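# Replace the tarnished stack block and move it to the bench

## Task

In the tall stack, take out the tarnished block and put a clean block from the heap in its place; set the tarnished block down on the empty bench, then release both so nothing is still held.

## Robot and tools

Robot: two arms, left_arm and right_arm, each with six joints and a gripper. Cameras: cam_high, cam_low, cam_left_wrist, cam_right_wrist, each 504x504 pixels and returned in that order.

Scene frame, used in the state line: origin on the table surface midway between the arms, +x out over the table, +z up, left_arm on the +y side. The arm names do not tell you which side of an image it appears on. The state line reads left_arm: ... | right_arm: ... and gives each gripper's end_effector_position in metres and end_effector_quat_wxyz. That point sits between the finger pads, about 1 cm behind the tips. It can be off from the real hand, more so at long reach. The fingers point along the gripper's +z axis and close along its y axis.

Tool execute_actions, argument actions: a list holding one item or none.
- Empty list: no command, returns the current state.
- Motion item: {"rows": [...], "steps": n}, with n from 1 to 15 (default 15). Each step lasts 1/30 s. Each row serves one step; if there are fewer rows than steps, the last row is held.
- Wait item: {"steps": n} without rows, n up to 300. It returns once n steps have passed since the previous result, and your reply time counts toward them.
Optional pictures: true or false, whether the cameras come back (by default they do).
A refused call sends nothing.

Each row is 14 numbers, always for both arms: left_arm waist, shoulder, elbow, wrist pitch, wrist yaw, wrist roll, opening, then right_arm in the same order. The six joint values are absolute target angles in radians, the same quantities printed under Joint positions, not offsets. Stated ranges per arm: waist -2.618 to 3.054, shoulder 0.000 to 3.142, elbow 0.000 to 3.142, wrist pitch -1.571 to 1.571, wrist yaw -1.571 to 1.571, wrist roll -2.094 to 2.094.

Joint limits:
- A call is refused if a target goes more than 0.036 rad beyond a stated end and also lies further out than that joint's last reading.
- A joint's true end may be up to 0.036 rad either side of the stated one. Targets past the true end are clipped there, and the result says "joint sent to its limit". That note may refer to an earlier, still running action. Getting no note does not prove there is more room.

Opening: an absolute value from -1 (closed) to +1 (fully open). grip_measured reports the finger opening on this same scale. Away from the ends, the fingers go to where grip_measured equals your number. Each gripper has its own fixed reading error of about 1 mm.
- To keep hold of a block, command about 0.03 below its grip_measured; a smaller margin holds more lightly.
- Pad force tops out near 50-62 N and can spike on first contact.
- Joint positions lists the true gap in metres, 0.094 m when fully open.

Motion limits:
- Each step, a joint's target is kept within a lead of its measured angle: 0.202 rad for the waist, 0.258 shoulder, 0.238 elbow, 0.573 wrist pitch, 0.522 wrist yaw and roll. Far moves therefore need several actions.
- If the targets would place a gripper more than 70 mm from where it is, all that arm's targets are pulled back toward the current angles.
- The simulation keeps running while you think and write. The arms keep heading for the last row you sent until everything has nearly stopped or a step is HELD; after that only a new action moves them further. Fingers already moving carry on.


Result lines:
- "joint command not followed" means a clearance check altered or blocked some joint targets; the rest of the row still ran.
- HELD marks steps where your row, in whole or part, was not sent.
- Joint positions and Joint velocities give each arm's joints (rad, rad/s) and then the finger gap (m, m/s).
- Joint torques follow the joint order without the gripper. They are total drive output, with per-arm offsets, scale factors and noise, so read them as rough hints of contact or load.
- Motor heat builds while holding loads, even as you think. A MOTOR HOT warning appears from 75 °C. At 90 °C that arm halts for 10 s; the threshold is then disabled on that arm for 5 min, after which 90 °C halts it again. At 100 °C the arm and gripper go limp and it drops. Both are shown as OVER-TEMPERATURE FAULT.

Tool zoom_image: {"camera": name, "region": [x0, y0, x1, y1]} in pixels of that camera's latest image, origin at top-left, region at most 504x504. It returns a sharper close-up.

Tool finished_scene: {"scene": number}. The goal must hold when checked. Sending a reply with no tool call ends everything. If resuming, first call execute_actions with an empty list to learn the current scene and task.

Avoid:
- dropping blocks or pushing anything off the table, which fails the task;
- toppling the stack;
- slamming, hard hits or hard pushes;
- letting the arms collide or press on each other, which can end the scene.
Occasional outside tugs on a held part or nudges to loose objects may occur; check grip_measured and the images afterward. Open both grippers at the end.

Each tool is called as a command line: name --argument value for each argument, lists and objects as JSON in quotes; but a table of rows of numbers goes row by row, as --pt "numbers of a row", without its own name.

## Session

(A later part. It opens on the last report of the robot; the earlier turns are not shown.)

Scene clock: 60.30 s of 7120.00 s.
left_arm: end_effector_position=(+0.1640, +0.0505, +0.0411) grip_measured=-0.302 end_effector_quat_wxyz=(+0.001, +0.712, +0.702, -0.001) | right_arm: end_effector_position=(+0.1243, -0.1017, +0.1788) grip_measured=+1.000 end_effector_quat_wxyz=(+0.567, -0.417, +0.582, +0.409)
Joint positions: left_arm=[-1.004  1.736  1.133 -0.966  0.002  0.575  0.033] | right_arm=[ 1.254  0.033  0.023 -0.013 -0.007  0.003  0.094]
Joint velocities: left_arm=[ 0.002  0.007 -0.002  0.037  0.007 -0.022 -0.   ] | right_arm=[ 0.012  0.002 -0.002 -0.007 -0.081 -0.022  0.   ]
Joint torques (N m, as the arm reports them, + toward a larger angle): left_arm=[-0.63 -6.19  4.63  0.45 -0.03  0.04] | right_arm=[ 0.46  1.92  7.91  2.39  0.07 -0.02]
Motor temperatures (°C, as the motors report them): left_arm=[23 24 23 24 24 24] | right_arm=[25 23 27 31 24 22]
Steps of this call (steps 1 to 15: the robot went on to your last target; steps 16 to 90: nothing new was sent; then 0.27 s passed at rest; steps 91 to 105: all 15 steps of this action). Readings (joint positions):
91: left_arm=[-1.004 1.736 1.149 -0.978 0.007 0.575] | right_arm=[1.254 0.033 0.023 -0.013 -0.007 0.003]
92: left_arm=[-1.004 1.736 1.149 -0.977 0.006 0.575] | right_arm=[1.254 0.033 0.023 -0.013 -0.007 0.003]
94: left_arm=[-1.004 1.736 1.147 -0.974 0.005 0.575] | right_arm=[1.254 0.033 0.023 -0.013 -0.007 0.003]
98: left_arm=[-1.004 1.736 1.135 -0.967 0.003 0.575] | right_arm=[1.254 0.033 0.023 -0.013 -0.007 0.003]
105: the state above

Close, lift slightly.

execute_actions --actions '[{"rows":[[-1.01,1.74,1.13,-0.96,0,0.58,-0.38,1.26,0.03,0.03,0,0,0,1],[-1.01,1.74,1.13,-0.96,0,0.58,-0.46,1.26,0.03,0.03,0,0,0,1]],"steps":10}]' --pictures false

execute_actions --actions '[{"rows":[[-1.01,1.72,1.155,-0.99,0,0.58,-0.46,1.26,0.03,0.03,0,0,0,1],[-1.01,1.71,1.17,-1.015,0,0.58,-0.46,1.26,0.03,0.03,0,0,0,1],[-1.01,1.705,1.18,-1.03,0,0.58,-0.46,1.26,0.03,0.03,0,0,0,1],[-1.01,1.70,1.19,-1.045,0,0.58,-0.46,1.26,0.03,0.03,0,0,0,1],[-1.01,1.69,1.205,-1.062,0,0.58,-0.46,1.26,0.03,0.03,0,0,0,1]]}]'

zoom_image --camera "cam_right_wrist" --region '[210, 220, 350, 360]'

Scene clock: 64.80 s of 7120.00 s.
left_arm: end_effector_position=(+0.1642, +0.0504, +0.0411) grip_measured=-0.423 end_effector_quat_wxyz=(+0.001, +0.712, +0.702, -0.001) | right_arm: end_effector_position=(+0.1243, -0.1017, +0.1788) grip_measured=+1.000 end_effector_quat_wxyz=(+0.567, -0.417, +0.582, +0.409)
Joint positions: left_arm=[-1.004  1.736  1.133 -0.965  0.002  0.575  0.027] | right_arm=[ 1.254  0.033  0.023 -0.013 -0.007  0.003  0.094]
Joint velocities: left_arm=[-0.002  0.002 -0.017 -0.037 -0.051 -0.081  0.   ] | right_arm=[-0.017  0.002  0.002  0.022 -0.007  0.081  0.   ]
Joint torques (N m, as the arm reports them, + toward a larger angle): left_arm=[-0.61 -7.03  6.23  0.39 -0.04  0.04] | right_arm=[ 0.47  1.89  7.94  2.38  0.06 -0.02]
Motor temperatures (°C, as the motors report them): left_arm=[23 24 23 24 24 24] | right_arm=[25 23 27 31 24 22]
Steps of this call (steps 1 to 15: the robot went on to your last target; steps 16 to 90: nothing new was sent; then 1.17 s passed at rest; steps 91 to 100: all 10 steps of this action). Readings (joint positions):
91: left_arm=[-1.004 1.736 1.133 -0.965 0.002 0.575] | right_arm=[1.254 0.033 0.023 -0.013 -0.007 0.003]
92: left_arm=[-1.004 1.736 1.133 -0.965 0.002 0.575] | right_arm=[1.254 0.033 0.023 -0.013 -0.007 0.003]
94: left_arm=[-1.004 1.736 1.133 -0.965 0.002 0.575] | right_arm=[1.254 0.033 0.023 -0.013 -0.007 0.003]
98: left_arm=[-1.004 1.736 1.133 -0.965 0.002 0.575] | right_arm=[1.254 0.033 0.023 -0.013 -0.007 0.003]
100: the state above

Scene clock: 65.30 s of 7120.00 s.
left_arm: end_effector_position=(+0.1605, +0.0566, +0.0486) grip_measured=-0.423 end_effector_quat_wxyz=(-0.018, +0.712, +0.702, +0.004) | right_arm: end_effector_position=(+0.1243, -0.1017, +0.1788) grip_measured=+1.000 end_effector_quat_wxyz=(+0.567, -0.417, +0.582, +0.409)
Joint positions: left_arm=[-1.004  1.736  1.164 -1.036  0.001  0.575  0.027] | right_arm=[ 1.254  0.033  0.023 -0.013 -0.007  0.003  0.094]
Joint velocities: left_arm=[-0.007  0.017 -0.002 -0.007  0.007 -0.007  0.   ] | right_arm=[-0.022  0.002  0.007 -0.051  0.11   0.007  0.   ]
Joint torques (N m, as the arm reports them, + toward a larger angle): left_arm=[ -0.63 -10.3    9.76   0.05  -0.04   0.04] | right_arm=[ 0.45  1.89  7.91  2.39  0.07 -0.02]
Motor temperatures (°C, as the motors report them): left_arm=[23 25 23 24 24 24] | right_arm=[25 23 27 31 24 22]
Steps of this call (steps 1 to 15: all 15 steps of this action). Readings (joint positions):
1: left_arm=[-1.004 1.736 1.133 -0.965 0.002 0.575] | right_arm=[1.254 0.033 0.023 -0.013 -0.007 0.003]
2: left_arm=[-1.004 1.736 1.133 -0.965 0.002 0.575] | right_arm=[1.254 0.033 0.023 -0.013 -0.007 0.003]
4: left_arm=[-1.004 1.736 1.139 -0.975 0.001 0.575] | right_arm=[1.254 0.033 0.023 -0.013 -0.007 0.003]
8: left_arm=[-1.004 1.736 1.160 -1.018 0.001 0.575] | right_arm=[1.254 0.033 0.023 -0.013 -0.007 0.003]
15: the state above

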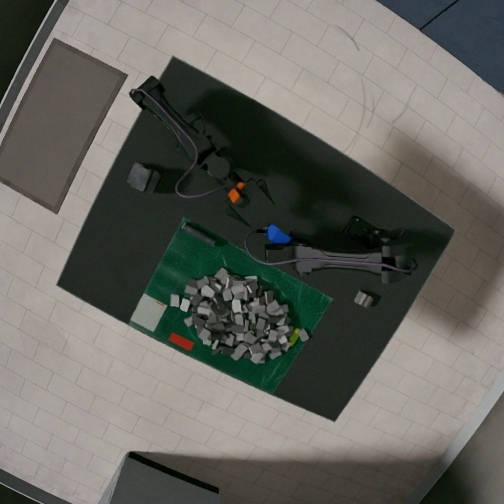

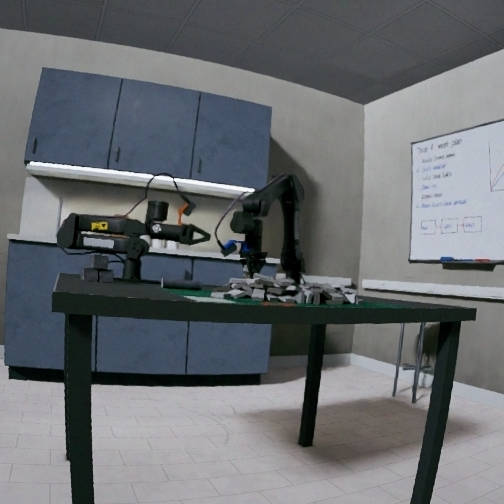

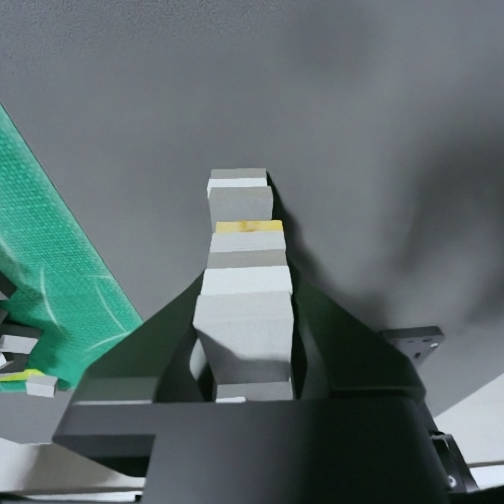

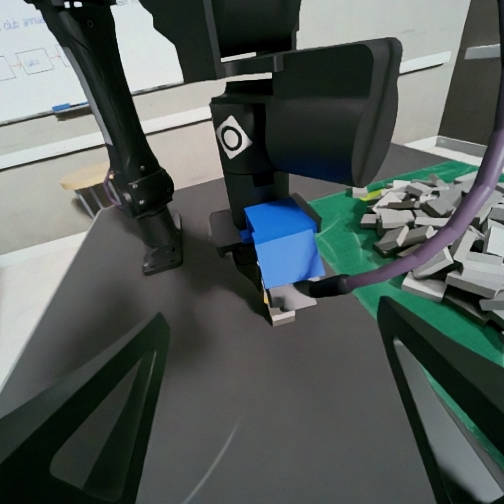

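Region (210, 220, 350, 360) of cam_right_wrist's 504x504 image, scaled by 3.600, with more detail than that image has.

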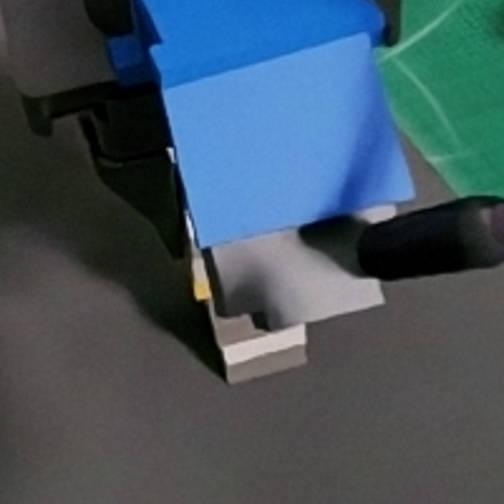

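execute_actions --actions '[{"rows":[[-1.01,1.69,1.22,-1.05,0,0.58,-0.46,1.1,0.03,0.03,0,0,0,1],[-1.01,1.69,1.24,-1.04,0,0.58,-0.46,1.0,0.03,0.03,0,0,0,1],[-1.01,1.69,1.24,-1.04,0,0.58,-0.46,0.9,0.03,0.03,0,0,0,1],[-1.01,1.69,1.24,-1.04,0,0.58,-0.46,0.8,0.03,0.03,0,0,0,1],[-1.01,1.69,1.24,-1.04,0,0.58,-0.46,0.7,0.03,0.03,0,0,0,1],[-1.03,1.69,1.24,-1.04,0,0.58,-0.46,0.6,0.03,0.03,0,0,0,1],[-1.06,1.7,1.24,-1.04,0,0.58,-0.46,0.6,0.03,0.03,0,0,0,1],[-1.1,1.7,1.24,-1.04,0,0.58,-0.46,0.6,0.03,0.03,0,0,0,1],[-1.14,1.7,1.24,-1.04,0,0.58,-0.46,0.6,0.03,0.03,0,0,0,1],[-1.18,1.7,1.24,-1.04,0,0.58,-0.46,0.6,0.03,0.03,0,0,0,1],[-1.22,1.7,1.24,-1.04,0,0.58,-0.46,0.6,0.03,0.03,0,0,0,1],[-1.26,1.7,1.24,-1.04,0,0.58,-0.46,0.6,0.03,0.03,0,0,0,1],[-1.3,1.7,1.24,-1.04,0,0.58,-0.46,0.6,0.03,0.03,0,0,0,1],[-1.33,1.7,1.24,-1.04,0,0.58,-0.46,0.6,0.03,0.03,0,0,0,1],[-1.35,1.7,1.24,-1.04,0,0.58,-0.46,0.6,0.03,0.03,0,0,0,1]]}]' --pictures false

execute_actions --actions '[{"rows":[[-1.35,1.72,1.2,-1.02,0,0.58,-0.46,0.6,0.03,0.03,0,0,0,1],[-1.35,1.73,1.18,-1.0,0,0.58,-0.46,0.6,0.03,0.03,0,0,0,1],[-1.35,1.74,1.165,-0.98,0,0.58,-0.46,0.6,0.03,0.03,0,0,0,1],[-1.35,1.745,1.15,-0.96,0,0.58,-0.46,0.6,0.03,0.03,0,0,0,1],[-1.35,1.75,1.135,-0.94,0,0.58,-0.46,0.6,0.03,0.03,0,0,0,1],[-1.35,1.755,1.12,-0.92,0,0.58,-0.46,0.6,0.03,0.03,0,0,0,1],[-1.35,1.76,1.105,-0.9,0,0.58,-0.46,0.6,0.03,0.03,0,0,0,1],[-1.35,1.765,1.09,-0.88,0,0.58,-0.46,0.6,0.03,0.03,0,0,0,1],[-1.35,1.768,1.08,-0.87,0,0.58,-0.46,0.6,0.03,0.03,0,0,0,1]]}]' --pictures false

execute_actions --actions '[{"steps":10}]' --pictures false

Scene clock: 74.70 s of 7120.00 s.
left_arm: end_effector_position=(+0.0866, +0.0104, +0.0577) grip_measured=-0.423 end_effector_quat_wxyz=(+0.002, +0.808, +0.589, +0.005) | right_arm: end_effector_position=(+0.2529, -0.1996, +0.1788) grip_measured=+1.000 end_effector_quat_wxyz=(+0.669, -0.206, +0.685, +0.202)
Joint positions: left_arm=[-1.301  1.736  1.203 -1.037 -0.011  0.575  0.027] | right_arm=[ 0.606  0.033  0.023 -0.013  0.005  0.001  0.094]
Joint velocities: left_arm=[-1.131 -0.007 -0.012  0.037  0.125 -0.051 -0.001] | right_arm=[-0.007 -0.007  0.012  0.022 -0.081  0.022  0.   ]
Joint torques (N m, as the arm reports them, + toward a larger angle): left_arm=[ 1.55 -9.63  9.77  0.36 -0.14  0.06] | right_arm=[-0.42  1.89  7.93  2.39 -0.08 -0.02]
Motor temperatures (°C, as the motors report them): left_arm=[23 26 24 24 24 24] | right_arm=[25 23 27 32 24 22]
Steps of this call (steps 1 to 15: the robot went on to your last target; steps 16 to 90: nothing new was sent; then 5.90 s passed at rest; steps 91 to 105: all 15 steps of this action). Readings (joint positions):
91: left_arm=[-1.004 1.736 1.165 -1.040 0.000 0.575] | right_arm=[1.230 0.033 0.023 -0.013 -0.016 0.002]
92: left_arm=[-1.004 1.736 1.170 -1.042 0.000 0.575] | right_arm=[1.168 0.033 0.023 -0.013 -0.018 0.001]
94: left_arm=[-1.004 1.736 1.184 -1.043 0.000 0.575] | right_arm=[1.018 0.033 0.023 -0.013 -0.014 0.001]
98: left_arm=[-1.026 1.736 1.202 -1.039 -0.010 0.575] | right_arm=[0.719 0.033 0.023 -0.013 -0.006 0.001]
105: the state above

Scene clock: 75.20 s of 7120.00 s.
left_arm: end_effector_position=(+0.0650, +0.0186, +0.0181) grip_measured=-0.423 end_effector_quat_wxyz=(-0.015, +0.824, +0.566, +0.006) | right_arm: end_effector_position=(+0.2529, -0.1996, +0.1788) grip_measured=+1.000 end_effector_quat_wxyz=(+0.669, -0.206, +0.685, +0.202)
Joint positions: left_arm=[-1.358  1.775  1.08  -0.909  0.001  0.575  0.027] | right_arm=[ 0.606  0.033  0.023 -0.013  0.005  0.001  0.094]
Joint velocities: left_arm=[ 0.002  0.012  0.002  0.037  0.022 -0.007 -0.   ] | right_arm=[-0.007  0.012 -0.002  0.007  0.066 -0.022  0.   ]
Joint torques (N m, as the arm reports them, + toward a larger angle): left_arm=[ 0.65 -7.84  5.95  0.53 -0.01  0.04] | right_arm=[-0.33  1.89  7.92  2.39 -0.08 -0.02]
Motor temperatures (°C, as the motors report them): left_arm=[23 26 24 24 24 24] | right_arm=[25 23 27 32 24 22]
Steps of this call (steps 1 to 15: all 15 steps of this action). Readings (joint positions):
1: left_arm=[-1.334 1.736 1.203 -1.036 -0.003 0.575] | right_arm=[0.606 0.033 0.023 -0.013 0.005 0.001]
2: left_arm=[-1.356 1.736 1.201 -1.033 0.005 0.575] | right_arm=[0.606 0.033 0.023 -0.013 0.005 0.001]
4: left_arm=[-1.369 1.736 1.188 -1.013 0.014 0.575] | right_arm=[0.606 0.033 0.023 -0.013 0.005 0.001]
8: left_arm=[-1.359 1.741 1.131 -0.955 0.005 0.575] | right_arm=[0.606 0.033 0.023 -0.013 0.005 0.001]
15: the state above

Scene clock: 75.53 s of 7120.00 s.
left_arm: end_effector_position=(+0.0662, +0.0128, +0.0180) grip_measured=-0.423 end_effector_quat_wxyz=(-0.004, +0.825, +0.566, +0.001) | right_arm: end_effector_position=(+0.2529, -0.1996, +0.1788) grip_measured=+1.000 end_effector_quat_wxyz=(+0.669, -0.206, +0.685, +0.202)
Joint positions: left_arm=[-1.358  1.775  1.08  -0.885  0.001  0.575  0.027] | right_arm=[ 0.606  0.033  0.023 -0.013  0.005  0.001  0.094]
Joint velocities: left_arm=[-0.002 -0.007  0.007  0.007 -0.095 -0.037  0.001] | right_arm=[-0.007  0.002 -0.027 -0.037  0.007  0.081  0.   ]
Joint torques (N m, as the arm reports them, + toward a larger angle): left_arm=[ 0.6  -7.86  6.14  0.49 -0.05  0.03] | right_arm=[-0.37  1.9   7.91  2.38 -0.08 -0.02]
Motor temperatures (°C, as the motors report them): left_arm=[23 26 24 24 24 24] | right_arm=[25 23 27 32 24 22]
Steps of this call (steps 1 to 10: the robot went on to your last target). Readings (joint positions):
1: left_arm=[-1.358 1.775 1.080 -0.905 0.001 0.575] | right_arm=[0.606 0.033 0.023 -0.013 0.005 0.001]
2: left_arm=[-1.358 1.775 1.080 -0.900 0.001 0.575] | right_arm=[0.606 0.033 0.023 -0.013 0.005 0.001]
4: left_arm=[-1.358 1.775 1.080 -0.893 0.001 0.575] | right_arm=[0.606 0.033 0.023 -0.013 0.005 0.001]
8: left_arm=[-1.358 1.775 1.080 -0.886 0.001 0.575] | right_arm=[0.606 0.033 0.023 -0.013 0.005 0.001]
10: the state above

execute_actions --actions '[{"rows":[[-1.35,1.775,1.06,-0.84,0,0.58,-0.46,0.6,0.03,0.03,0,0,0,1],[-1.35,1.775,1.06,-0.825,0,0.58,-0.46,0.6,0.03,0.03,0,0,0,1],[-1.35,1.775,1.05,-0.825,0,0.58,-0.46,0.6,0.03,0.03,0,0,0,1],[-1.35,1.775,1.04,-0.825,0,0.58,-0.46,0.6,0.03,0.03,0,0,0,1]]}]'

Scene clock: 79.70 s of 7120.00 s.
left_arm: end_effector_position=(+0.0663, +0.0132, +0.0114) grip_measured=-0.423 end_effector_quat_wxyz=(+0.001, +0.825, +0.566, -0.001) | right_arm: end_effector_position=(+0.2529, -0.1996, +0.1788) grip_measured=+1.000 end_effector_quat_wxyz=(+0.669, -0.206, +0.685, +0.202)
Joint positions: left_arm=[-1.358  1.775  1.051 -0.844  0.     0.575  0.027] | right_arm=[ 0.606  0.033  0.023 -0.013  0.005  0.001  0.094]
Joint velocities: left_arm=[ 0.002 -0.002 -0.017 -0.081  0.022 -0.051 -0.   ] | right_arm=[-0.007  0.002  0.002 -0.051  0.022 -0.007  0.   ]
Joint torques (N m, as the arm reports them, + toward a larger angle): left_arm=[ 0.56 -7.33  5.28  0.55 -0.02  0.04] | right_arm=[-0.35  1.89  7.91  2.39 -0.08 -0.02]
Motor temperatures (°C, as the motors report them): left_arm=[23 26 24 24 24 24] | right_arm=[25 23 27 32 24 22]
Steps of this call (steps 1 to 30: the robot went on to your last target; steps 31 to 90: nothing new was sent; then 0.67 s passed at rest; steps 91 to 105: all 15 steps of this action). Readings (joint positions):
91: left_arm=[-1.358 1.775 1.079 -0.882 0.001 0.575] | right_arm=[0.606 0.033 0.023 -0.013 0.005 0.001]
92: left_arm=[-1.358 1.775 1.077 -0.875 0.001 0.575] | right_arm=[0.606 0.033 0.023 -0.013 0.005 0.001]
94: left_arm=[-1.358 1.775 1.068 -0.858 0.001 0.575] | right_arm=[0.606 0.033 0.023 -0.013 0.005 0.001]
98: left_arm=[-1.358 1.775 1.051 -0.847 0.000 0.575] | right_arm=[0.606 0.033 0.023 -0.013 0.005 0.001]
105: the state above

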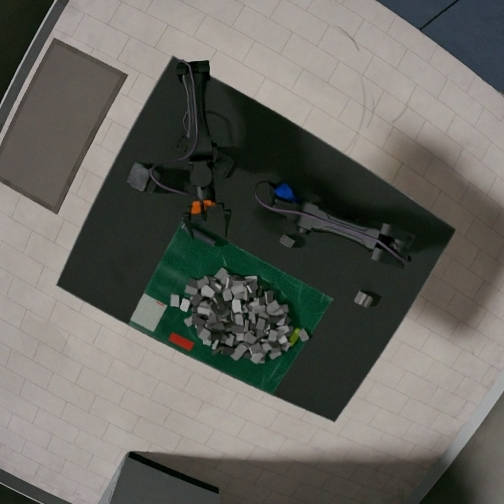

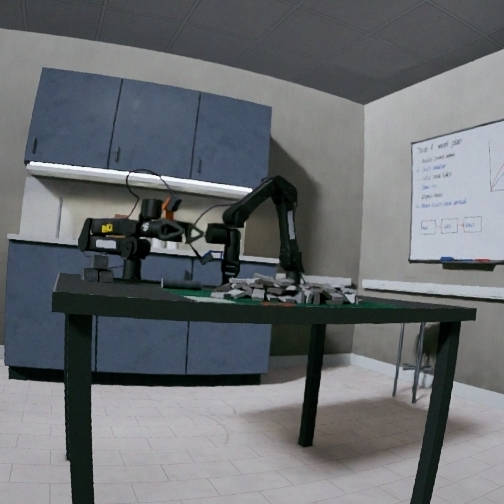

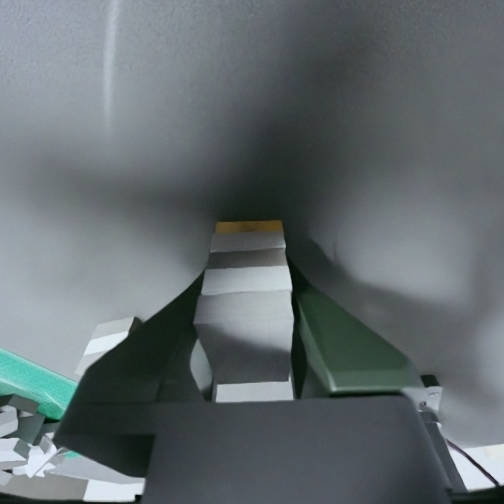

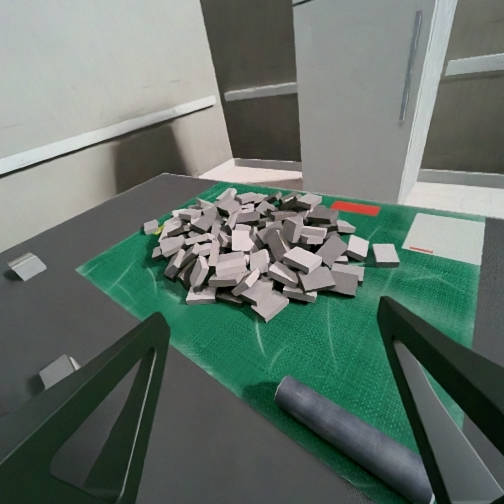

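execute_actions --actions '[{"rows":[[-1.35,1.77,1.055,-0.84,0,0.58,0.2,0.6,0.03,0.03,0,0,0,1],[-1.35,1.77,1.055,-0.84,0,0.58,0.2,0.6,0.03,0.03,0,0,0,1],[-1.35,1.77,1.055,-0.84,0,0.58,0.2,0.6,0.03,0.03,0,0,0,1],[-1.35,1.77,1.055,-0.84,0,0.58,0.2,0.6,0.03,0.03,0,0,0,1],[-1.35,1.77,1.055,-0.84,0,0.58,0.2,0.6,0.03,0.03,0,0,0,1],[-1.35,1.77,1.055,-0.84,0,0.58,0.2,0.6,0.03,0.03,0,0,0,1],[-1.35,1.74,1.09,-0.9,0,0.58,0.2,0.6,0.03,0.03,0,0,0,1],[-1.35,1.73,1.115,-0.94,0,0.58,0.2,0.6,0.03,0.03,0,0,0,1],[-1.35,1.72,1.14,-0.98,0,0.58,0.2,0.6,0.03,0.03,0,0,0,1],[-1.35,1.71,1.165,-1.02,0,0.58,0.2,0.6,0.03,0.03,0,0,0,1],[-1.35,1.70,1.19,-1.06,0,0.58,0.2,0.6,0.03,0.03,0,0,0,1],[-1.35,1.69,1.22,-1.1,0,0.58,0.2,0.6,0.03,0.03,0,0,0,1],[-1.35,1.68,1.25,-1.14,0,0.58,0.2,0.6,0.03,0.03,0,0,0,1],[-1.35,1.67,1.28,-1.18,0,0.58,0.2,0.6,0.03,0.03,0,0,0,1],[-1.35,1.66,1.33,-1.22,0,0.58,0.2,0.6,0.03,0.03,0,0,0,1]]}]' --pictures false

execute_actions --actions '[{"steps":8}]' --pictures false

execute_actions --actions '[{"rows":[[-0.1,1.66,1.4,-1.25,0,-1.15,0.2,0.6,0.03,0.03,0,0,0,1]]}]' --pictures false

execute_actions --actions '[{"rows":[[-0.1,1.76,1.5,-1.25,0,-1.15,0.2,0.6,0.03,0.03,0,0,0,1],[-0.1,1.76,1.5,-1.25,0,-1.15,0.2,0.6,0.03,0.03,0,0,0,1],[-0.1,1.86,1.6,-1.25,0,-1.15,0.2,0.6,0.03,0.03,0,0,0,1],[-0.1,1.86,1.6,-1.25,0,-1.15,0.2,0.6,0.03,0.03,0,0,0,1],[-0.1,1.96,1.7,-1.25,0,-1.15,0.2,0.6,0.03,0.03,0,0,0,1],[-0.1,1.96,1.7,-1.25,0,-1.15,0.2,0.6,0.03,0.03,0,0,0,1],[-0.1,2.06,1.77,-1.26,0,-1.15,0.2,0.6,0.03,0.03,0,0,0,1]]}]' --pictures false

execute_actions --actions '[{"steps":15}]'

Scene clock: 90.60 s of 7120.00 s.
left_arm: end_effector_position=(+0.0686, +0.0020, +0.0713) grip_measured=+0.198 end_effector_quat_wxyz=(+0.012, +0.825, +0.566, -0.005) | right_arm: end_effector_position=(+0.2529, -0.1996, +0.1788) grip_measured=+1.000 end_effector_quat_wxyz=(+0.669, -0.206, +0.685, +0.202)
Joint positions: left_arm=[-1.358  1.713  1.231 -1.062  0.     0.575  0.056] | right_arm=[ 0.606  0.033  0.023 -0.013  0.005  0.001  0.094]
Joint velocities: left_arm=[-0.012 -0.33   1.096 -1.092  0.037 -0.037 -0.   ] | right_arm=[-0.017 -0.012  0.012  0.022  0.051 -0.066  0.   ]
Joint torques (N m, as the arm reports them, + toward a larger angle): left_arm=[ 0.66 -9.63  9.28  0.44 -0.03  0.03] | right_arm=[-0.33  1.9   7.92  2.39 -0.09 -0.01]
Motor temperatures (°C, as the motors report them): left_arm=[23 26 24 24 24 24] | right_arm=[25 23 27 32 24 22]
Steps of this call (steps 1 to 15: the robot went on to your last target; steps 16 to 90: nothing new was sent; then 7.40 s passed at rest; steps 91 to 105: all 15 steps of this action). Readings (joint positions):
91: left_arm=[-1.358 1.775 1.051 -0.845 0.000 0.575] | right_arm=[0.606 0.033 0.023 -0.013 0.005 0.001]
92: left_arm=[-1.358 1.775 1.051 -0.844 0.000 0.575] | right_arm=[0.606 0.033 0.023 -0.013 0.005 0.001]
94: left_arm=[-1.358 1.775 1.051 -0.844 0.000 0.575] | right_arm=[0.606 0.033 0.023 -0.013 0.005 0.001]
98: left_arm=[-1.358 1.774 1.059 -0.861 0.000 0.575] | right_arm=[0.606 0.033 0.023 -0.013 0.005 0.001]
105: the state above

Scene clock: 90.87 s of 7120.00 s.
left_arm: end_effector_position=(+0.0688, +0.0009, +0.1092) grip_measured=+0.198 end_effector_quat_wxyz=(+0.030, +0.824, +0.565, -0.012) | right_arm: end_effector_position=(+0.2529, -0.1996, +0.1788) grip_measured=+1.000 end_effector_quat_wxyz=(+0.669, -0.206, +0.685, +0.202)
Joint positions: left_arm=[-1.358  1.659  1.321 -1.17   0.     0.575  0.056] | right_arm=[ 0.606  0.033  0.023 -0.013  0.005  0.001  0.094]
Joint velocities: left_arm=[-0.002 -0.007 -0.007 -0.271 -0.037 -0.022 -0.001] | right_arm=[ 0.002 -0.007 -0.002 -0.037  0.022  0.022  0.   ]
Joint torques (N m, as the arm reports them, + toward a larger angle): left_arm=[ 0.6  -6.94  7.48  0.37 -0.03  0.03] | right_arm=[-0.37  1.9   7.93  2.39 -0.09 -0.02]
Motor temperatures (°C, as the motors report them): left_arm=[23 26 24 24 24 24] | right_arm=[25 23 27 32 24 22]
Steps of this call (steps 1 to 8: the robot went on to your last target). Readings (joint positions):
1: left_arm=[-1.358 1.700 1.265 -1.090 0.000 0.575] | right_arm=[0.606 0.033 0.023 -0.013 0.005 0.001]
2: left_arm=[-1.358 1.687 1.291 -1.106 0.000 0.575] | right_arm=[0.606 0.033 0.023 -0.013 0.005 0.001]
4: left_arm=[-1.358 1.665 1.318 -1.128 0.000 0.575] | right_arm=[0.606 0.033 0.023 -0.013 0.005 0.001]
8: the state above

Scene clock: 91.37 s of 7120.00 s.
left_arm: end_effector_position=(+0.3024, +0.1953, +0.1250) grip_measured=+0.199 end_effector_quat_wxyz=(+0.036, -0.249, +0.968, -0.028) | right_arm: end_effector_position=(+0.2529, -0.1996, +0.1788) grip_measured=+1.000 end_effector_quat_wxyz=(+0.669, -0.206, +0.685, +0.202)
Joint positions: left_arm=[-0.344  1.659  1.382 -1.204  0.005 -0.853  0.056] | right_arm=[ 0.606  0.033  0.023 -0.013  0.005  0.001  0.094]
Joint velocities: left_arm=[ 2.068  0.002  0.017 -0.066  0.022 -2.029 -0.002] | right_arm=[-0.017 -0.012 -0.002 -0.081 -0.022  0.037  0.   ]
Joint torques (N m, as the arm reports them, + toward a larger angle): left_arm=[ 0.01 -6.9   8.43  0.12 -0.09 -0.08] | right_arm=[-0.35  1.9   7.92  2.38 -0.08 -0.02]
Motor temperatures (°C, as the motors report them): left_arm=[23 26 24 24 24 24] | right_arm=[25 23 27 32 24 22]
Steps of this call (steps 1 to 15: all 15 steps of this action). Readings (joint positions):
1: left_arm=[-1.338 1.659 1.329 -1.185 0.011 0.498] | right_arm=[0.606 0.033 0.023 -0.013 0.005 0.001]
2: left_arm=[-1.294 1.659 1.340 -1.198 0.019 0.399] | right_arm=[0.606 0.033 0.023 -0.013 0.005 0.001]
4: left_arm=[-1.161 1.659 1.366 -1.204 0.018 0.202] | right_arm=[0.606 0.033 0.023 -0.013 0.005 0.001]
8: left_arm=[-0.867 1.659 1.382 -1.204 0.010 -0.195] | right_arm=[0.606 0.033 0.023 -0.013 0.005 0.001]
15: the state above

Scene clock: 91.87 s of 7120.00 s.
left_arm: end_effector_position=(+0.4027, +0.2647, +0.0795) grip_measured=+0.199 end_effector_quat_wxyz=(+0.004, -0.493, +0.870, -0.003) | right_arm: end_effector_position=(+0.2529, -0.1996, +0.1788) grip_measured=+1.000 end_effector_quat_wxyz=(+0.669, -0.206, +0.685, +0.202)
Joint positions: left_arm=[-0.095  2.073  1.745 -1.233  0.    -1.133  0.056] | right_arm=[ 0.606  0.033  0.023 -0.013  0.005  0.001  0.094]
Joint velocities: left_arm=[-0.007 -0.027 -0.007  0.007 -0.007 -0.081  0.   ] | right_arm=[ 0.007 -0.022  0.002 -0.066 -0.007 -0.007  0.   ]
Joint torques (N m, as the arm reports them, + toward a larger angle): left_arm=[ -0.6  -11.39   8.97   0.2   -0.09  -0.11] | right_arm=[-0.36  1.9   7.94  2.39 -0.08 -0.02]
Motor temperatures (°C, as the motors report them): left_arm=[23 26 24 24 24 24] | right_arm=[25 23 27 32 24 22]
Steps of this call (steps 1 to 15: all 15 steps of this action). Readings (joint positions):
1: left_arm=[-0.269 1.671 1.399 -1.218 0.005 -0.912] | right_arm=[0.606 0.033 0.023 -0.013 0.005 0.001]
2: left_arm=[-0.199 1.694 1.430 -1.229 0.004 -0.959] | right_arm=[0.606 0.033 0.023 -0.013 0.005 0.001]
4: left_arm=[-0.102 1.770 1.524 -1.240 -0.006 -1.027] | right_arm=[0.606 0.033 0.023 -0.013 0.005 0.001]
8: left_arm=[-0.076 1.963 1.716 -1.237 -0.010 -1.097] | right_arm=[0.606 0.033 0.023 -0.013 0.005 0.001]
15: the state above

Scene clock: 92.37 s of 7120.00 s.
left_arm: end_effector_position=(+0.4015, +0.2647, +0.0799) grip_measured=+0.199 end_effector_quat_wxyz=(+0.002, -0.498, +0.867, -0.002) | right_arm: end_effector_position=(+0.2529, -0.1996, +0.1788) grip_measured=+1.000 end_effector_quat_wxyz=(+0.669, -0.206, +0.685, +0.202)
Joint positions: left_arm=[-0.095  2.072  1.745 -1.238  0.    -1.142  0.056] | right_arm=[ 0.606  0.033  0.023 -0.013  0.005  0.001  0.094]
Joint velocities: left_arm=[-0.012  0.007  0.002 -0.095 -0.037 -0.051  0.   ] | right_arm=[-0.012 -0.007  0.012  0.022  0.022 -0.037  0.   ]
Joint torques (N m, as the arm reports them, + toward a larger angle): left_arm=[ -0.49 -11.24   9.03   0.12  -0.02  -0.14] | right_arm=[-0.35  1.9   7.92  2.38 -0.08 -0.02]
Motor temperatures (°C, as the motors report them): left_arm=[23 26 24 24 24 24] | right_arm=[25 23 27 32 24 22]
Steps of this call (steps 1 to 15: the robot went on to your last target). Readings (joint positions):
1: left_arm=[-0.095 2.072 1.745 -1.234 0.000 -1.135] | right_arm=[0.606 0.033 0.023 -0.013 0.005 0.001]
2: left_arm=[-0.095 2.072 1.745 -1.235 0.000 -1.136] | right_arm=[0.606 0.033 0.023 -0.013 0.005 0.001]
4: left_arm=[-0.095 2.072 1.745 -1.236 0.000 -1.138] | right_arm=[0.606 0.033 0.023 -0.013 0.005 0.001]
8: left_arm=[-0.095 2.072 1.745 -1.238 0.000 -1.141] | right_arm=[0.606 0.033 0.023 -0.013 0.005 0.001]
15: the state above
All arms were judged still, so your last target was given up. Only a new action makes them travel on or press farther. Fingers that are still opening or closing keep moving.

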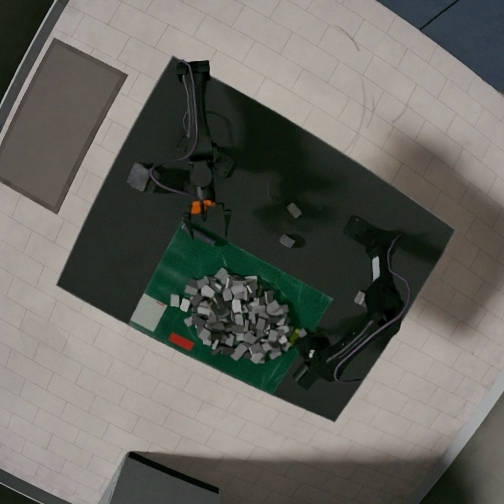

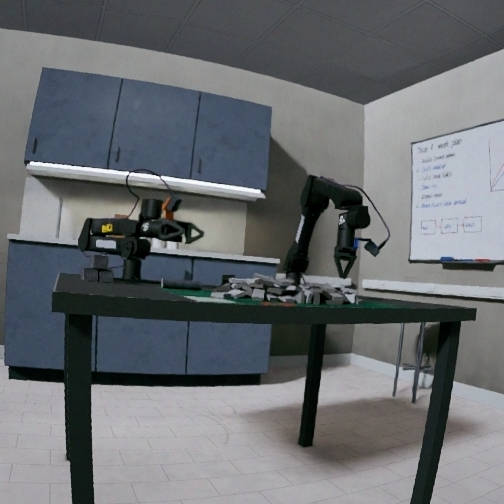

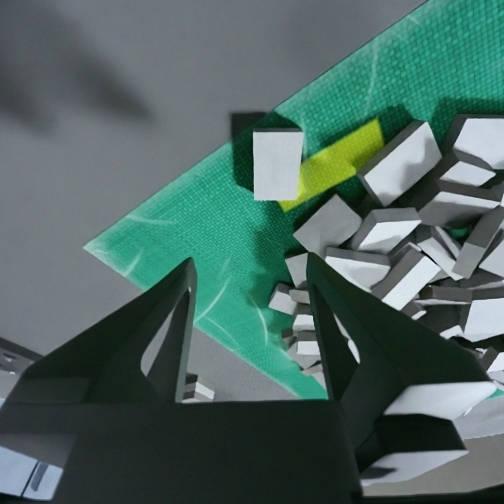

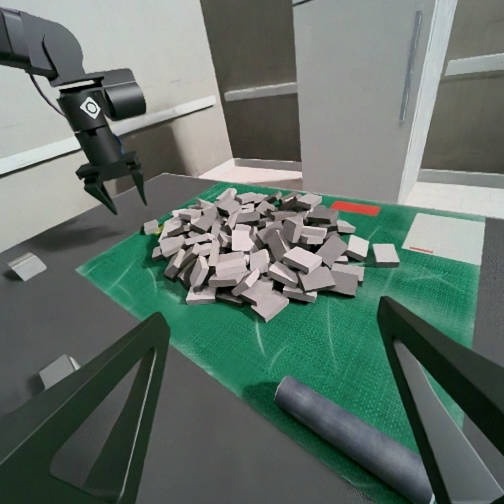

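execute_actions --actions '[{"rows":[[-0.075,2.1,1.745,-1.2,0,-1.11,0,0.6,0.03,0.03,0,0,0,1],[-0.075,2.12,1.745,-1.16,0,-1.11,0,0.6,0.03,0.03,0,0,0,1],[-0.075,2.14,1.745,-1.13,0,-1.11,0,0.6,0.03,0.03,0,0,0,1],[-0.075,2.16,1.745,-1.1,0,-1.11,0,0.6,0.03,0.03,0,0,0,1],[-0.075,2.18,1.745,-1.1,0,-1.11,0,0.6,0.03,0.03,0,0,0,1],[-0.075,2.2,1.745,-1.1,0,-1.11,0,0.6,0.03,0.03,0,0,0,1]]}]' --pictures false

execute_actions --actions '[{"steps":12}]'

Scene clock: 99.97 s of 7120.00 s.
left_arm: end_effector_position=(+0.4234, +0.2676, +0.0286) grip_measured=+0.002 end_effector_quat_wxyz=(-0.002, -0.492, +0.870, +0.001) | right_arm: end_effector_position=(+0.2529, -0.1996, +0.1788) grip_measured=+1.000 end_effector_quat_wxyz=(+0.669, -0.206, +0.685, +0.202)
Joint positions: left_arm=[-0.083  2.203  1.745 -1.118  0.001 -1.118  0.047] | right_arm=[ 0.606  0.033  0.023 -0.013  0.005  0.001  0.094]
Joint velocities: left_arm=[ 0.002 -0.002 -0.012  0.066  0.007  0.022 -0.   ] | right_arm=[ 0.007  0.002 -0.007  0.051  0.022  0.051  0.   ]
Joint torques (N m, as the arm reports them, + toward a larger angle): left_arm=[  0.75 -11.63   6.78   0.42  -0.04   0.04] | right_arm=[-0.36  1.89  7.91  2.39 -0.09 -0.02]
Motor temperatures (°C, as the motors report them): left_arm=[23 27 24 24 24 24] | right_arm=[25 23 27 33 24 22]
Steps of this call (steps 1 to 90: nothing new was sent; then 4.10 s passed at rest; steps 91 to 105: all 15 steps of this action). Readings (joint positions):
91: left_arm=[-0.094 2.072 1.745 -1.237 0.000 -1.139] | right_arm=[0.606 0.033 0.023 -0.013 0.005 0.001]
92: left_arm=[-0.093 2.074 1.745 -1.229 0.001 -1.135] | right_arm=[0.606 0.033 0.023 -0.013 0.005 0.001]
94: left_arm=[-0.088 2.087 1.745 -1.198 0.001 -1.129] | right_arm=[0.606 0.033 0.023 -0.013 0.005 0.001]
98: left_arm=[-0.083 2.156 1.745 -1.140 0.001 -1.122] | right_arm=[0.606 0.033 0.023 -0.013 0.005 0.001]
105: the state above

Scene clock: 100.37 s of 7120.00 s.
left_arm: end_effector_position=(+0.4247, +0.2675, +0.0286) grip_measured=+0.002 end_effector_quat_wxyz=(-0.000, -0.492, +0.871, -0.000) | right_arm: end_effector_position=(+0.2529, -0.1996, +0.1788) grip_measured=+1.000 end_effector_quat_wxyz=(+0.669, -0.206, +0.685, +0.202)
Joint positions: left_arm=[-0.083  2.203  1.745 -1.112  0.001 -1.117  0.047] | right_arm=[ 0.606  0.033  0.023 -0.013  0.005  0.001  0.094]
Joint velocities: left_arm=[-0.002 -0.012 -0.012 -0.022 -0.066  0.037 -0.001] | right_arm=[-0.002 -0.007 -0.002 -0.095 -0.051  0.037  0.   ]
Joint torques (N m, as the arm reports them, + toward a larger angle): left_arm=[  0.59 -11.52   6.74   0.39  -0.04   0.07] | right_arm=[-0.35  1.91  7.95  2.38 -0.08 -0.02]
Motor temperatures (°C, as the motors report them): left_arm=[23 27 24 24 24 24] | right_arm=[25 23 27 33 24 22]
Steps of this call (steps 1 to 12: the robot went on to your last target). Readings (joint positions):
1: left_arm=[-0.083 2.203 1.745 -1.116 0.001 -1.118] | right_arm=[0.606 0.033 0.023 -0.013 0.005 0.001]
2: left_arm=[-0.083 2.203 1.745 -1.115 0.001 -1.118] | right_arm=[0.606 0.033 0.023 -0.013 0.005 0.001]
4: left_arm=[-0.083 2.203 1.745 -1.114 0.001 -1.118] | right_arm=[0.606 0.033 0.023 -0.013 0.005 0.001]
8: left_arm=[-0.083 2.203 1.745 -1.113 0.001 -1.117] | right_arm=[0.606 0.033 0.023 -0.013 0.005 0.001]
12: the state above

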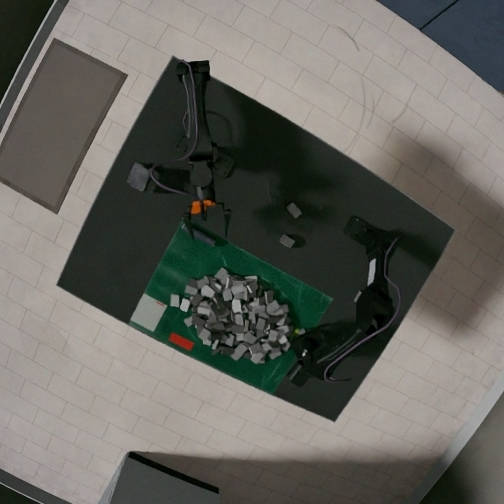

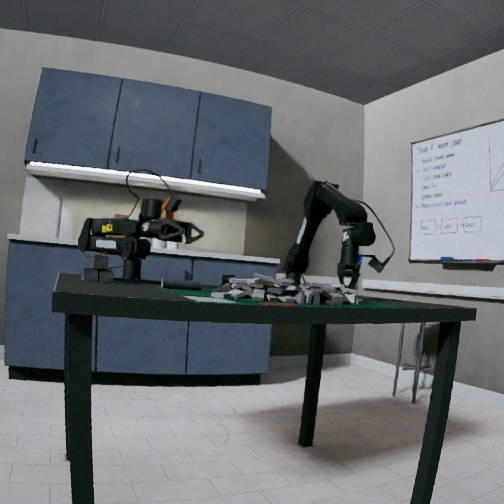

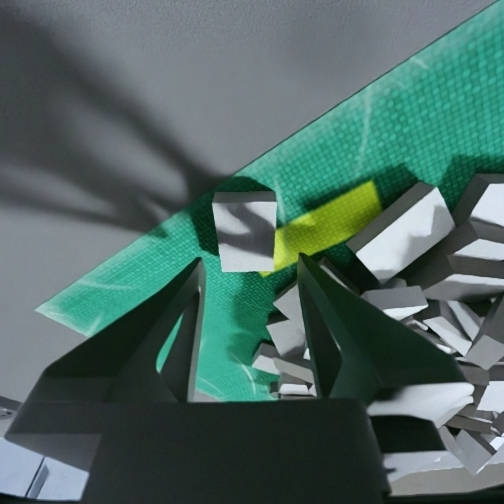

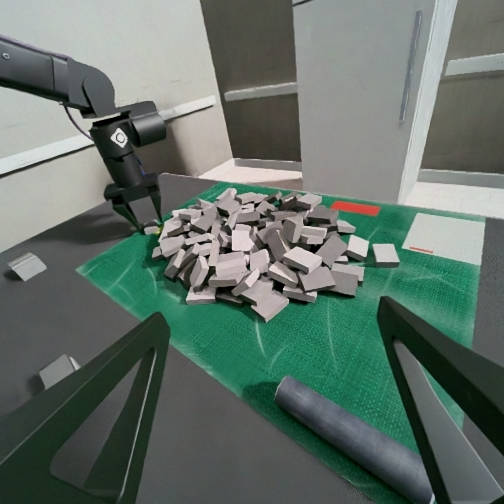

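execute_actions --actions '[{"rows":[[-0.062,2.2,1.72,-1.08,0,-1.11,0,0.6,0.03,0.03,0,0,0,1],[-0.062,2.2,1.70,-1.05,0,-1.11,0,0.6,0.03,0.03,0,0,0,1],[-0.062,2.2,1.685,-1.035,0,-1.11,0,0.6,0.03,0.03,0,0,0,1],[-0.062,2.2,1.67,-1.035,0,-1.11,0,0.6,0.03,0.03,0,0,0,1]]}]'

Scene clock: 103.67 s of 7120.00 s.
left_arm: end_effector_position=(+0.4233, +0.2731, +0.0151) grip_measured=+0.002 end_effector_quat_wxyz=(+0.002, -0.498, +0.867, -0.002) | right_arm: end_effector_position=(+0.2529, -0.1996, +0.1788) grip_measured=+1.000 end_effector_quat_wxyz=(+0.669, -0.206, +0.685, +0.202)
Joint positions: left_arm=[-0.069  2.203  1.689 -1.051  0.002 -1.117  0.047] | right_arm=[ 0.606  0.033  0.023 -0.013  0.005  0.001  0.094]
Joint velocities: left_arm=[-0.002  0.007  0.002  0.037  0.11  -0.022  0.001] | right_arm=[-0.017 -0.007 -0.007 -0.037  0.022 -0.066  0.   ]
Joint torques (N m, as the arm reports them, + toward a larger angle): left_arm=[  0.66 -11.47   5.15   0.46  -0.05   0.07] | right_arm=[-0.37  1.92  7.92  2.38 -0.09 -0.01]
Motor temperatures (°C, as the motors report them): left_arm=[23 27 24 24 24 24] | right_arm=[25 23 27 33 24 22]
Steps of this call (steps 1 to 15: the robot went on to your last target; steps 16 to 84: nothing new was sent; steps 85 to 99: all 15 steps of this action). Readings (joint positions):
85: left_arm=[-0.082 2.203 1.745 -1.110 0.001 -1.117] | right_arm=[0.606 0.033 0.023 -0.013 0.005 0.001]
86: left_arm=[-0.080 2.203 1.742 -1.102 0.002 -1.117] | right_arm=[0.606 0.033 0.023 -0.013 0.005 0.001]
88: left_arm=[-0.076 2.203 1.725 -1.077 0.002 -1.117] | right_arm=[0.606 0.033 0.023 -0.013 0.005 0.001]
92: left_arm=[-0.069 2.203 1.691 -1.062 0.002 -1.117] | right_arm=[0.606 0.033 0.023 -0.013 0.005 0.001]
99: the state above

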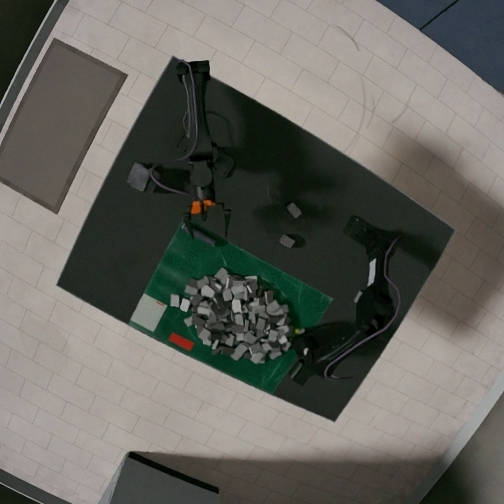

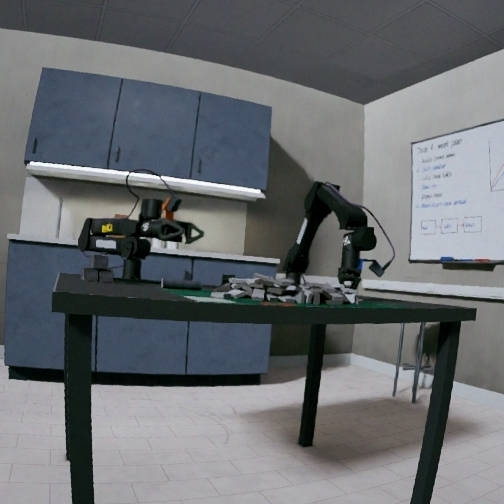

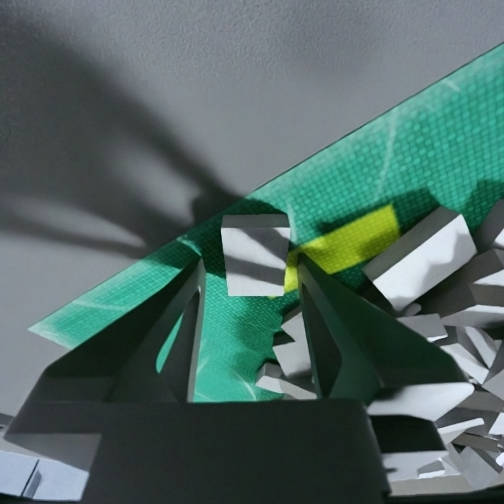

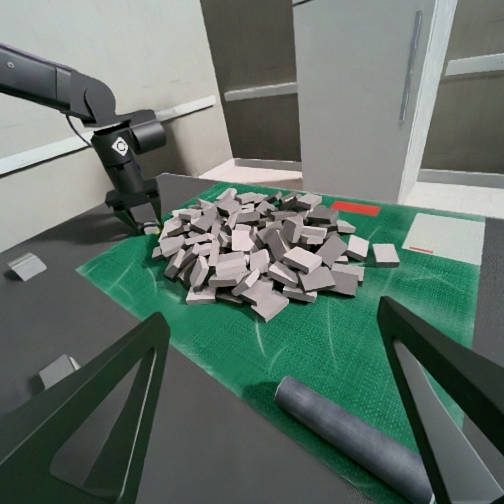

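execute_actions --actions '[{"rows":[[-0.07,2.2,1.69,-1.045,0,-1.11,-0.46,0.6,0.03,0.03,0,0,0,1]],"steps":12}]' --pictures false

execute_actions --actions '[{"rows":[[-0.07,2.16,1.69,-1.08,0,-1.11,-0.46,0.6,0.03,0.03,0,0,0,1],[-0.07,2.12,1.69,-1.12,0,-1.11,-0.46,0.6,0.03,0.03,0,0,0,1],[-0.07,2.08,1.69,-1.16,0,-1.11,-0.46,0.6,0.03,0.03,0,0,0,1],[-0.07,2.04,1.69,-1.2,0,-1.11,-0.46,0.6,0.03,0.03,0,0,0,1],[-0.07,2.0,1.67,-1.22,0,-1.11,-0.46,0.6,0.03,0.03,0,0,0,1],[-0.07,1.95,1.63,-1.22,0,-1.11,-0.46,0.6,0.03,0.03,0,0,0,1],[-0.07,1.9,1.58,-1.22,0,-1,-0.46,0.6,0.03,0.03,0,0,0,1],[-0.07,1.85,1.53,-1.22,0,-0.9,-0.46,0.6,0.03,0.03,0,0,0,1],[-0.07,1.8,1.48,-1.22,0,-0.8,-0.46,0.6,0.03,0.03,0,0,0,1],[-0.07,1.75,1.43,-1.22,0,-0.7,-0.46,0.6,0.03,0.03,0,0,0,1],[-0.07,1.7,1.38,-1.22,0,-0.6,-0.46,0.6,0.03,0.03,0,0,0,1],[-0.07,1.66,1.33,-1.22,0,-0.4,-0.46,0.6,0.03,0.03,0,0,0,1]]}]' --pictures false

execute_actions --actions '[{"rows":[[-0.95,1.66,1.33,-1.22,0,0.582,-0.46,0.6,0.03,0.03,0,0,0,1]]}]' --pictures false

execute_actions --actions '[{"rows":[[-0.97,1.68,1.29,-1.18,0,0.582,-0.46,0.6,0.03,0.03,0,0,0,1],[-0.98,1.69,1.27,-1.15,0,0.582,-0.46,0.6,0.03,0.03,0,0,0,1],[-0.99,1.70,1.25,-1.12,0,0.582,-0.46,0.6,0.03,0.03,0,0,0,1],[-1,1.71,1.23,-1.09,0,0.582,-0.46,0.6,0.03,0.03,0,0,0,1],[-1.01,1.72,1.21,-1.06,0,0.582,-0.46,0.6,0.03,0.03,0,0,0,1],[-1.01,1.73,1.19,-1.03,0,0.582,-0.46,0.6,0.03,0.03,0,0,0,1],[-1.01,1.735,1.175,-1.01,0,0.582,-0.46,0.6,0.03,0.03,0,0,0,1],[-1.01,1.735,1.16,-1.0,0,0.582,-0.46,0.6,0.03,0.03,0,0,0,1]]}]' --pictures false

execute_actions --actions '[{"steps":15}]'

Scene clock: 115.07 s of 7120.00 s.
left_arm: end_effector_position=(+0.4243, +0.2730, +0.0151) grip_measured=-0.431 end_effector_quat_wxyz=(+0.004, -0.498, +0.867, -0.004) | right_arm: end_effector_position=(+0.2529, -0.1996, +0.1788) grip_measured=+1.000 end_effector_quat_wxyz=(+0.669, -0.206, +0.685, +0.202)
Joint positions: left_arm=[-0.069  2.203  1.689 -1.047  0.002 -1.117  0.027] | right_arm=[ 0.606  0.033  0.023 -0.013  0.005  0.001  0.094]
Joint velocities: left_arm=[ 0.007 -0.002  0.012  0.081 -0.051 -0.037  0.001] | right_arm=[-0.012 -0.012  0.002  0.051 -0.037 -0.022  0.   ]
Joint torques (N m, as the arm reports them, + toward a larger angle): left_arm=[ -0.19 -11.43   6.73   0.38  -0.06   0.06] | right_arm=[-0.36  1.92  7.91  2.38 -0.08 -0.02]
Motor temperatures (°C, as the motors report them): left_arm=[23 28 24 24 24 24] | right_arm=[25 23 27 33 24 22]
Steps of this call (steps 1 to 15: the robot went on to your last target; steps 16 to 90: nothing new was sent; then 8.00 s passed at rest; steps 91 to 102: all 12 steps of this action). Readings (joint positions):
91: left_arm=[-0.069 2.203 1.689 -1.047 0.002 -1.117] | right_arm=[0.606 0.033 0.023 -0.013 0.005 0.001]
92: left_arm=[-0.069 2.203 1.689 -1.047 0.002 -1.117] | right_arm=[0.606 0.033 0.023 -0.013 0.005 0.001]
94: left_arm=[-0.069 2.203 1.689 -1.047 0.002 -1.117] | right_arm=[0.606 0.033 0.023 -0.013 0.005 0.001]
98: left_arm=[-0.069 2.203 1.689 -1.047 0.002 -1.117] | right_arm=[0.606 0.033 0.023 -0.013 0.005 0.001]
102: the state above

Scene clock: 115.57 s of 7120.00 s.
left_arm: end_effector_position=(+0.3185, +0.2809, +0.1280) grip_measured=-0.431 end_effector_quat_wxyz=(+0.046, -0.264, +0.963, -0.017) | right_arm: end_effector_position=(+0.2529, -0.1996, +0.1788) grip_measured=+1.000 end_effector_quat_wxyz=(+0.669, -0.206, +0.685, +0.202)
Joint positions: left_arm=[-0.069  1.642  1.376 -1.206  0.002 -0.61   0.027] | right_arm=[ 0.606  0.033  0.023 -0.013  0.005  0.001  0.094]
Joint velocities: left_arm=[-0.007 -0.168 -0.325 -0.315 -0.007  1.326 -0.001] | right_arm=[-0.007 -0.002 -0.002 -0.007 -0.022  0.022  0.   ]
Joint torques (N m, as the arm reports them, + toward a larger angle): left_arm=[-0.13 -5.08  4.96  0.95 -0.02  0.03] | right_arm=[-0.35  1.9   7.91  2.38 -0.08 -0.01]
Motor temperatures (°C, as the motors report them): left_arm=[23 28 24 24 24 24] | right_arm=[25 23 27 33 24 22]
Steps of this call (steps 1 to 15: all 15 steps of this action). Readings (joint positions):
1: left_arm=[-0.069 2.201 1.689 -1.047 0.002 -1.117] | right_arm=[0.606 0.033 0.023 -0.013 0.005 0.001]
2: left_arm=[-0.069 2.197 1.689 -1.052 0.002 -1.117] | right_arm=[0.606 0.033 0.023 -0.013 0.005 0.001]
4: left_arm=[-0.069 2.167 1.689 -1.084 0.002 -1.116] | right_arm=[0.606 0.033 0.023 -0.013 0.005 0.001]
8: left_arm=[-0.069 1.984 1.618 -1.129 0.002 -1.065] | right_arm=[0.606 0.033 0.023 -0.013 0.005 0.001]
15: the state above

Scene clock: 116.07 s of 7120.00 s.
left_arm: end_effector_position=(+0.1749, +0.0452, +0.1168) grip_measured=-0.431 end_effector_quat_wxyz=(+0.028, +0.672, +0.740, -0.016) | right_arm: end_effector_position=(+0.2529, -0.1996, +0.1788) grip_measured=+1.000 end_effector_quat_wxyz=(+0.669, -0.206, +0.685, +0.202)
Joint positions: left_arm=[-0.975  1.658  1.351 -1.202  0.017  0.493  0.027] | right_arm=[ 0.606  0.033  0.023 -0.013  0.005  0.001  0.094]
Joint velocities: left_arm=[-0.369  0.017 -0.002 -0.022  0.095  0.608 -0.   ] | right_arm=[ 0.002  0.002 -0.012 -0.022 -0.066 -0.022  0.   ]
Joint torques (N m, as the arm reports them, + toward a larger angle): left_arm=[ 4.15 -6.81  5.16  0.26 -0.37  0.02] | right_arm=[-0.35  1.9   7.93  2.38 -0.08 -0.01]
Motor temperatures (°C, as the motors report them): left_arm=[23 28 24 24 24 24] | right_arm=[25 23 27 33 24 22]
Steps of this call (steps 1 to 15: all 15 steps of this action). Readings (joint positions):
1: left_arm=[-0.090 1.641 1.368 -1.215 -0.011 -0.523] | right_arm=[0.606 0.033 0.023 -0.013 0.005 0.001]
2: left_arm=[-0.133 1.643 1.360 -1.216 -0.021 -0.425] | right_arm=[0.606 0.033 0.023 -0.013 0.005 0.001]
4: left_arm=[-0.265 1.651 1.352 -1.215 -0.020 -0.227] | right_arm=[0.606 0.033 0.023 -0.013 0.005 0.001]
8: left_arm=[-0.560 1.658 1.351 -1.206 -0.011 0.168] | right_arm=[0.606 0.033 0.023 -0.013 0.005 0.001]
15: the state above

Scene clock: 116.57 s of 7120.00 s.
left_arm: end_effector_position=(+0.1613, +0.0558, +0.0491) grip_measured=-0.431 end_effector_quat_wxyz=(-0.017, +0.710, +0.704, +0.002) | right_arm: end_effector_position=(+0.2529, -0.1996, +0.1788) grip_measured=+1.000 end_effector_quat_wxyz=(+0.669, -0.206, +0.685, +0.202)
Joint positions: left_arm=[-1.002  1.737  1.167 -1.035  0.003  0.572  0.027] | right_arm=[ 0.606  0.033  0.023 -0.013  0.005  0.001  0.094]
Joint velocities: left_arm=[ 0.002  0.002 -0.007  0.212  0.007  0.022  0.   ] | right_arm=[-0.002  0.002  0.002 -0.037 -0.007 -0.022  0.   ]
Joint torques (N m, as the arm reports them, + toward a larger angle): left_arm=[-0.83 -7.36  5.84  0.32 -0.08  0.09] | right_arm=[-0.37  1.88  7.91  2.39 -0.09 -0.02]
Motor temperatures (°C, as the motors report them): left_arm=[23 28 24 24 24 24] | right_arm=[25 23 27 33 24 22]
Steps of this call (steps 1 to 15: all 15 steps of this action). Readings (joint positions):
1: left_arm=[-0.983 1.658 1.346 -1.197 0.018 0.510] | right_arm=[0.606 0.033 0.023 -0.013 0.005 0.001]
2: left_arm=[-0.983 1.658 1.335 -1.189 0.017 0.523] | right_arm=[0.606 0.033 0.023 -0.013 0.005 0.001]
4: left_arm=[-0.984 1.664 1.296 -1.162 0.010 0.542] | right_arm=[0.606 0.033 0.023 -0.013 0.005 0.001]
8: left_arm=[-0.999 1.707 1.209 -1.089 0.005 0.561] | right_arm=[0.606 0.033 0.023 -0.013 0.005 0.001]
15: the state above

Scene clock: 117.07 s of 7120.00 s.
left_arm: end_effector_position=(+0.1640, +0.0517, +0.0490) grip_measured=-0.431 end_effector_quat_wxyz=(-0.007, +0.711, +0.703, +0.001) | right_arm: end_effector_position=(+0.2529, -0.1996, +0.1788) grip_measured=+1.000 end_effector_quat_wxyz=(+0.669, -0.206, +0.685, +0.202)
Joint positions: left_arm=[-1.002  1.737  1.167 -1.015  0.002  0.574  0.027] | right_arm=[ 0.606  0.033  0.023 -0.013  0.005  0.001  0.094]
Joint velocities: left_arm=[-0.012  0.007 -0.027  0.007 -0.095 -0.022 -0.   ] | right_arm=[ 0.002 -0.007 -0.002 -0.081  0.037  0.007  0.   ]
Joint torques (N m, as the arm reports them, + toward a larger angle): left_arm=[-0.81 -7.62  5.81  0.48 -0.05  0.07] | right_arm=[-0.36  1.88  7.93  2.39 -0.08 -0.01]
Motor temperatures (°C, as the motors report them): left_arm=[23 28 24 24 24 24] | right_arm=[25 23 27 33 24 22]
Steps of this call (steps 1 to 15: the robot went on to your last target). Readings (joint positions):
1: left_arm=[-1.002 1.737 1.167 -1.030 0.003 0.572] | right_arm=[0.606 0.033 0.023 -0.013 0.005 0.001]
2: left_arm=[-1.002 1.737 1.167 -1.027 0.002 0.573] | right_arm=[0.606 0.033 0.023 -0.013 0.005 0.001]
4: left_arm=[-1.002 1.737 1.167 -1.022 0.002 0.573] | right_arm=[0.606 0.033 0.023 -0.013 0.005 0.001]
8: left_arm=[-1.002 1.737 1.167 -1.017 0.002 0.574] | right_arm=[0.606 0.033 0.023 -0.013 0.005 0.001]
15: the state above

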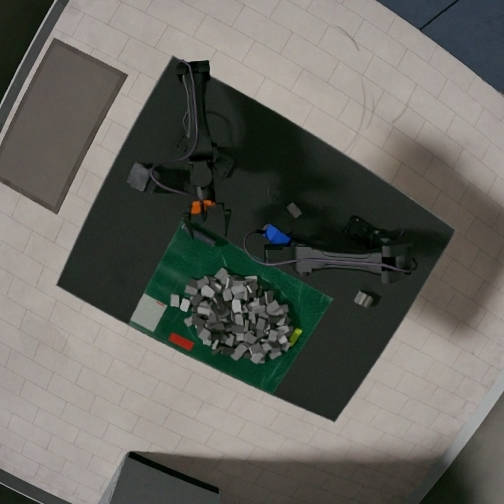

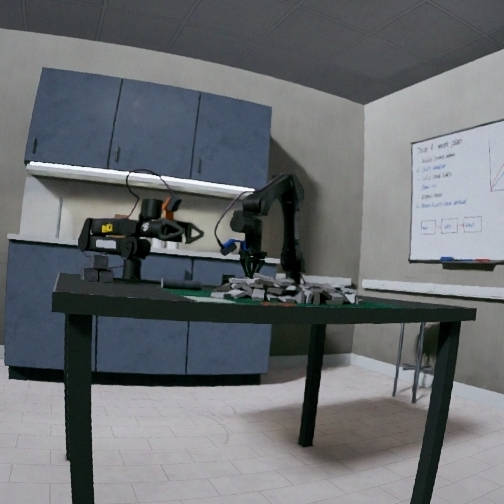

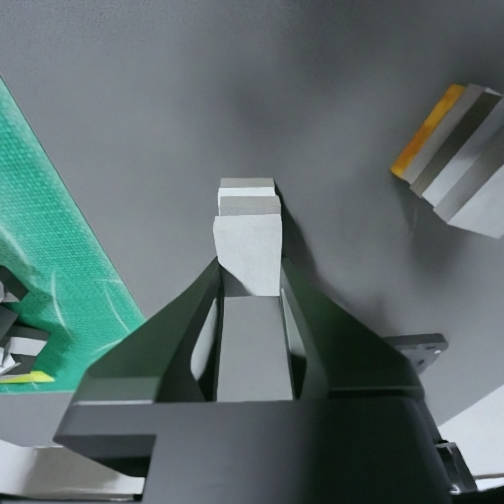

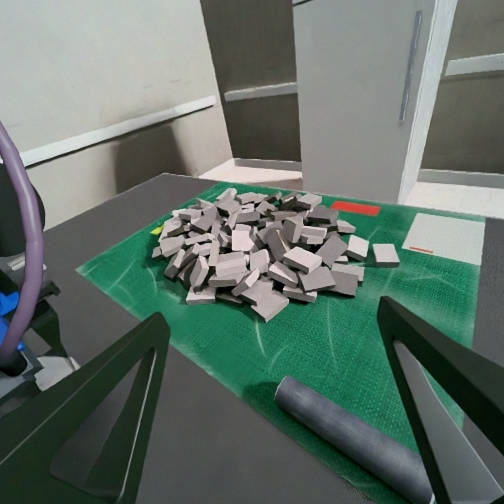

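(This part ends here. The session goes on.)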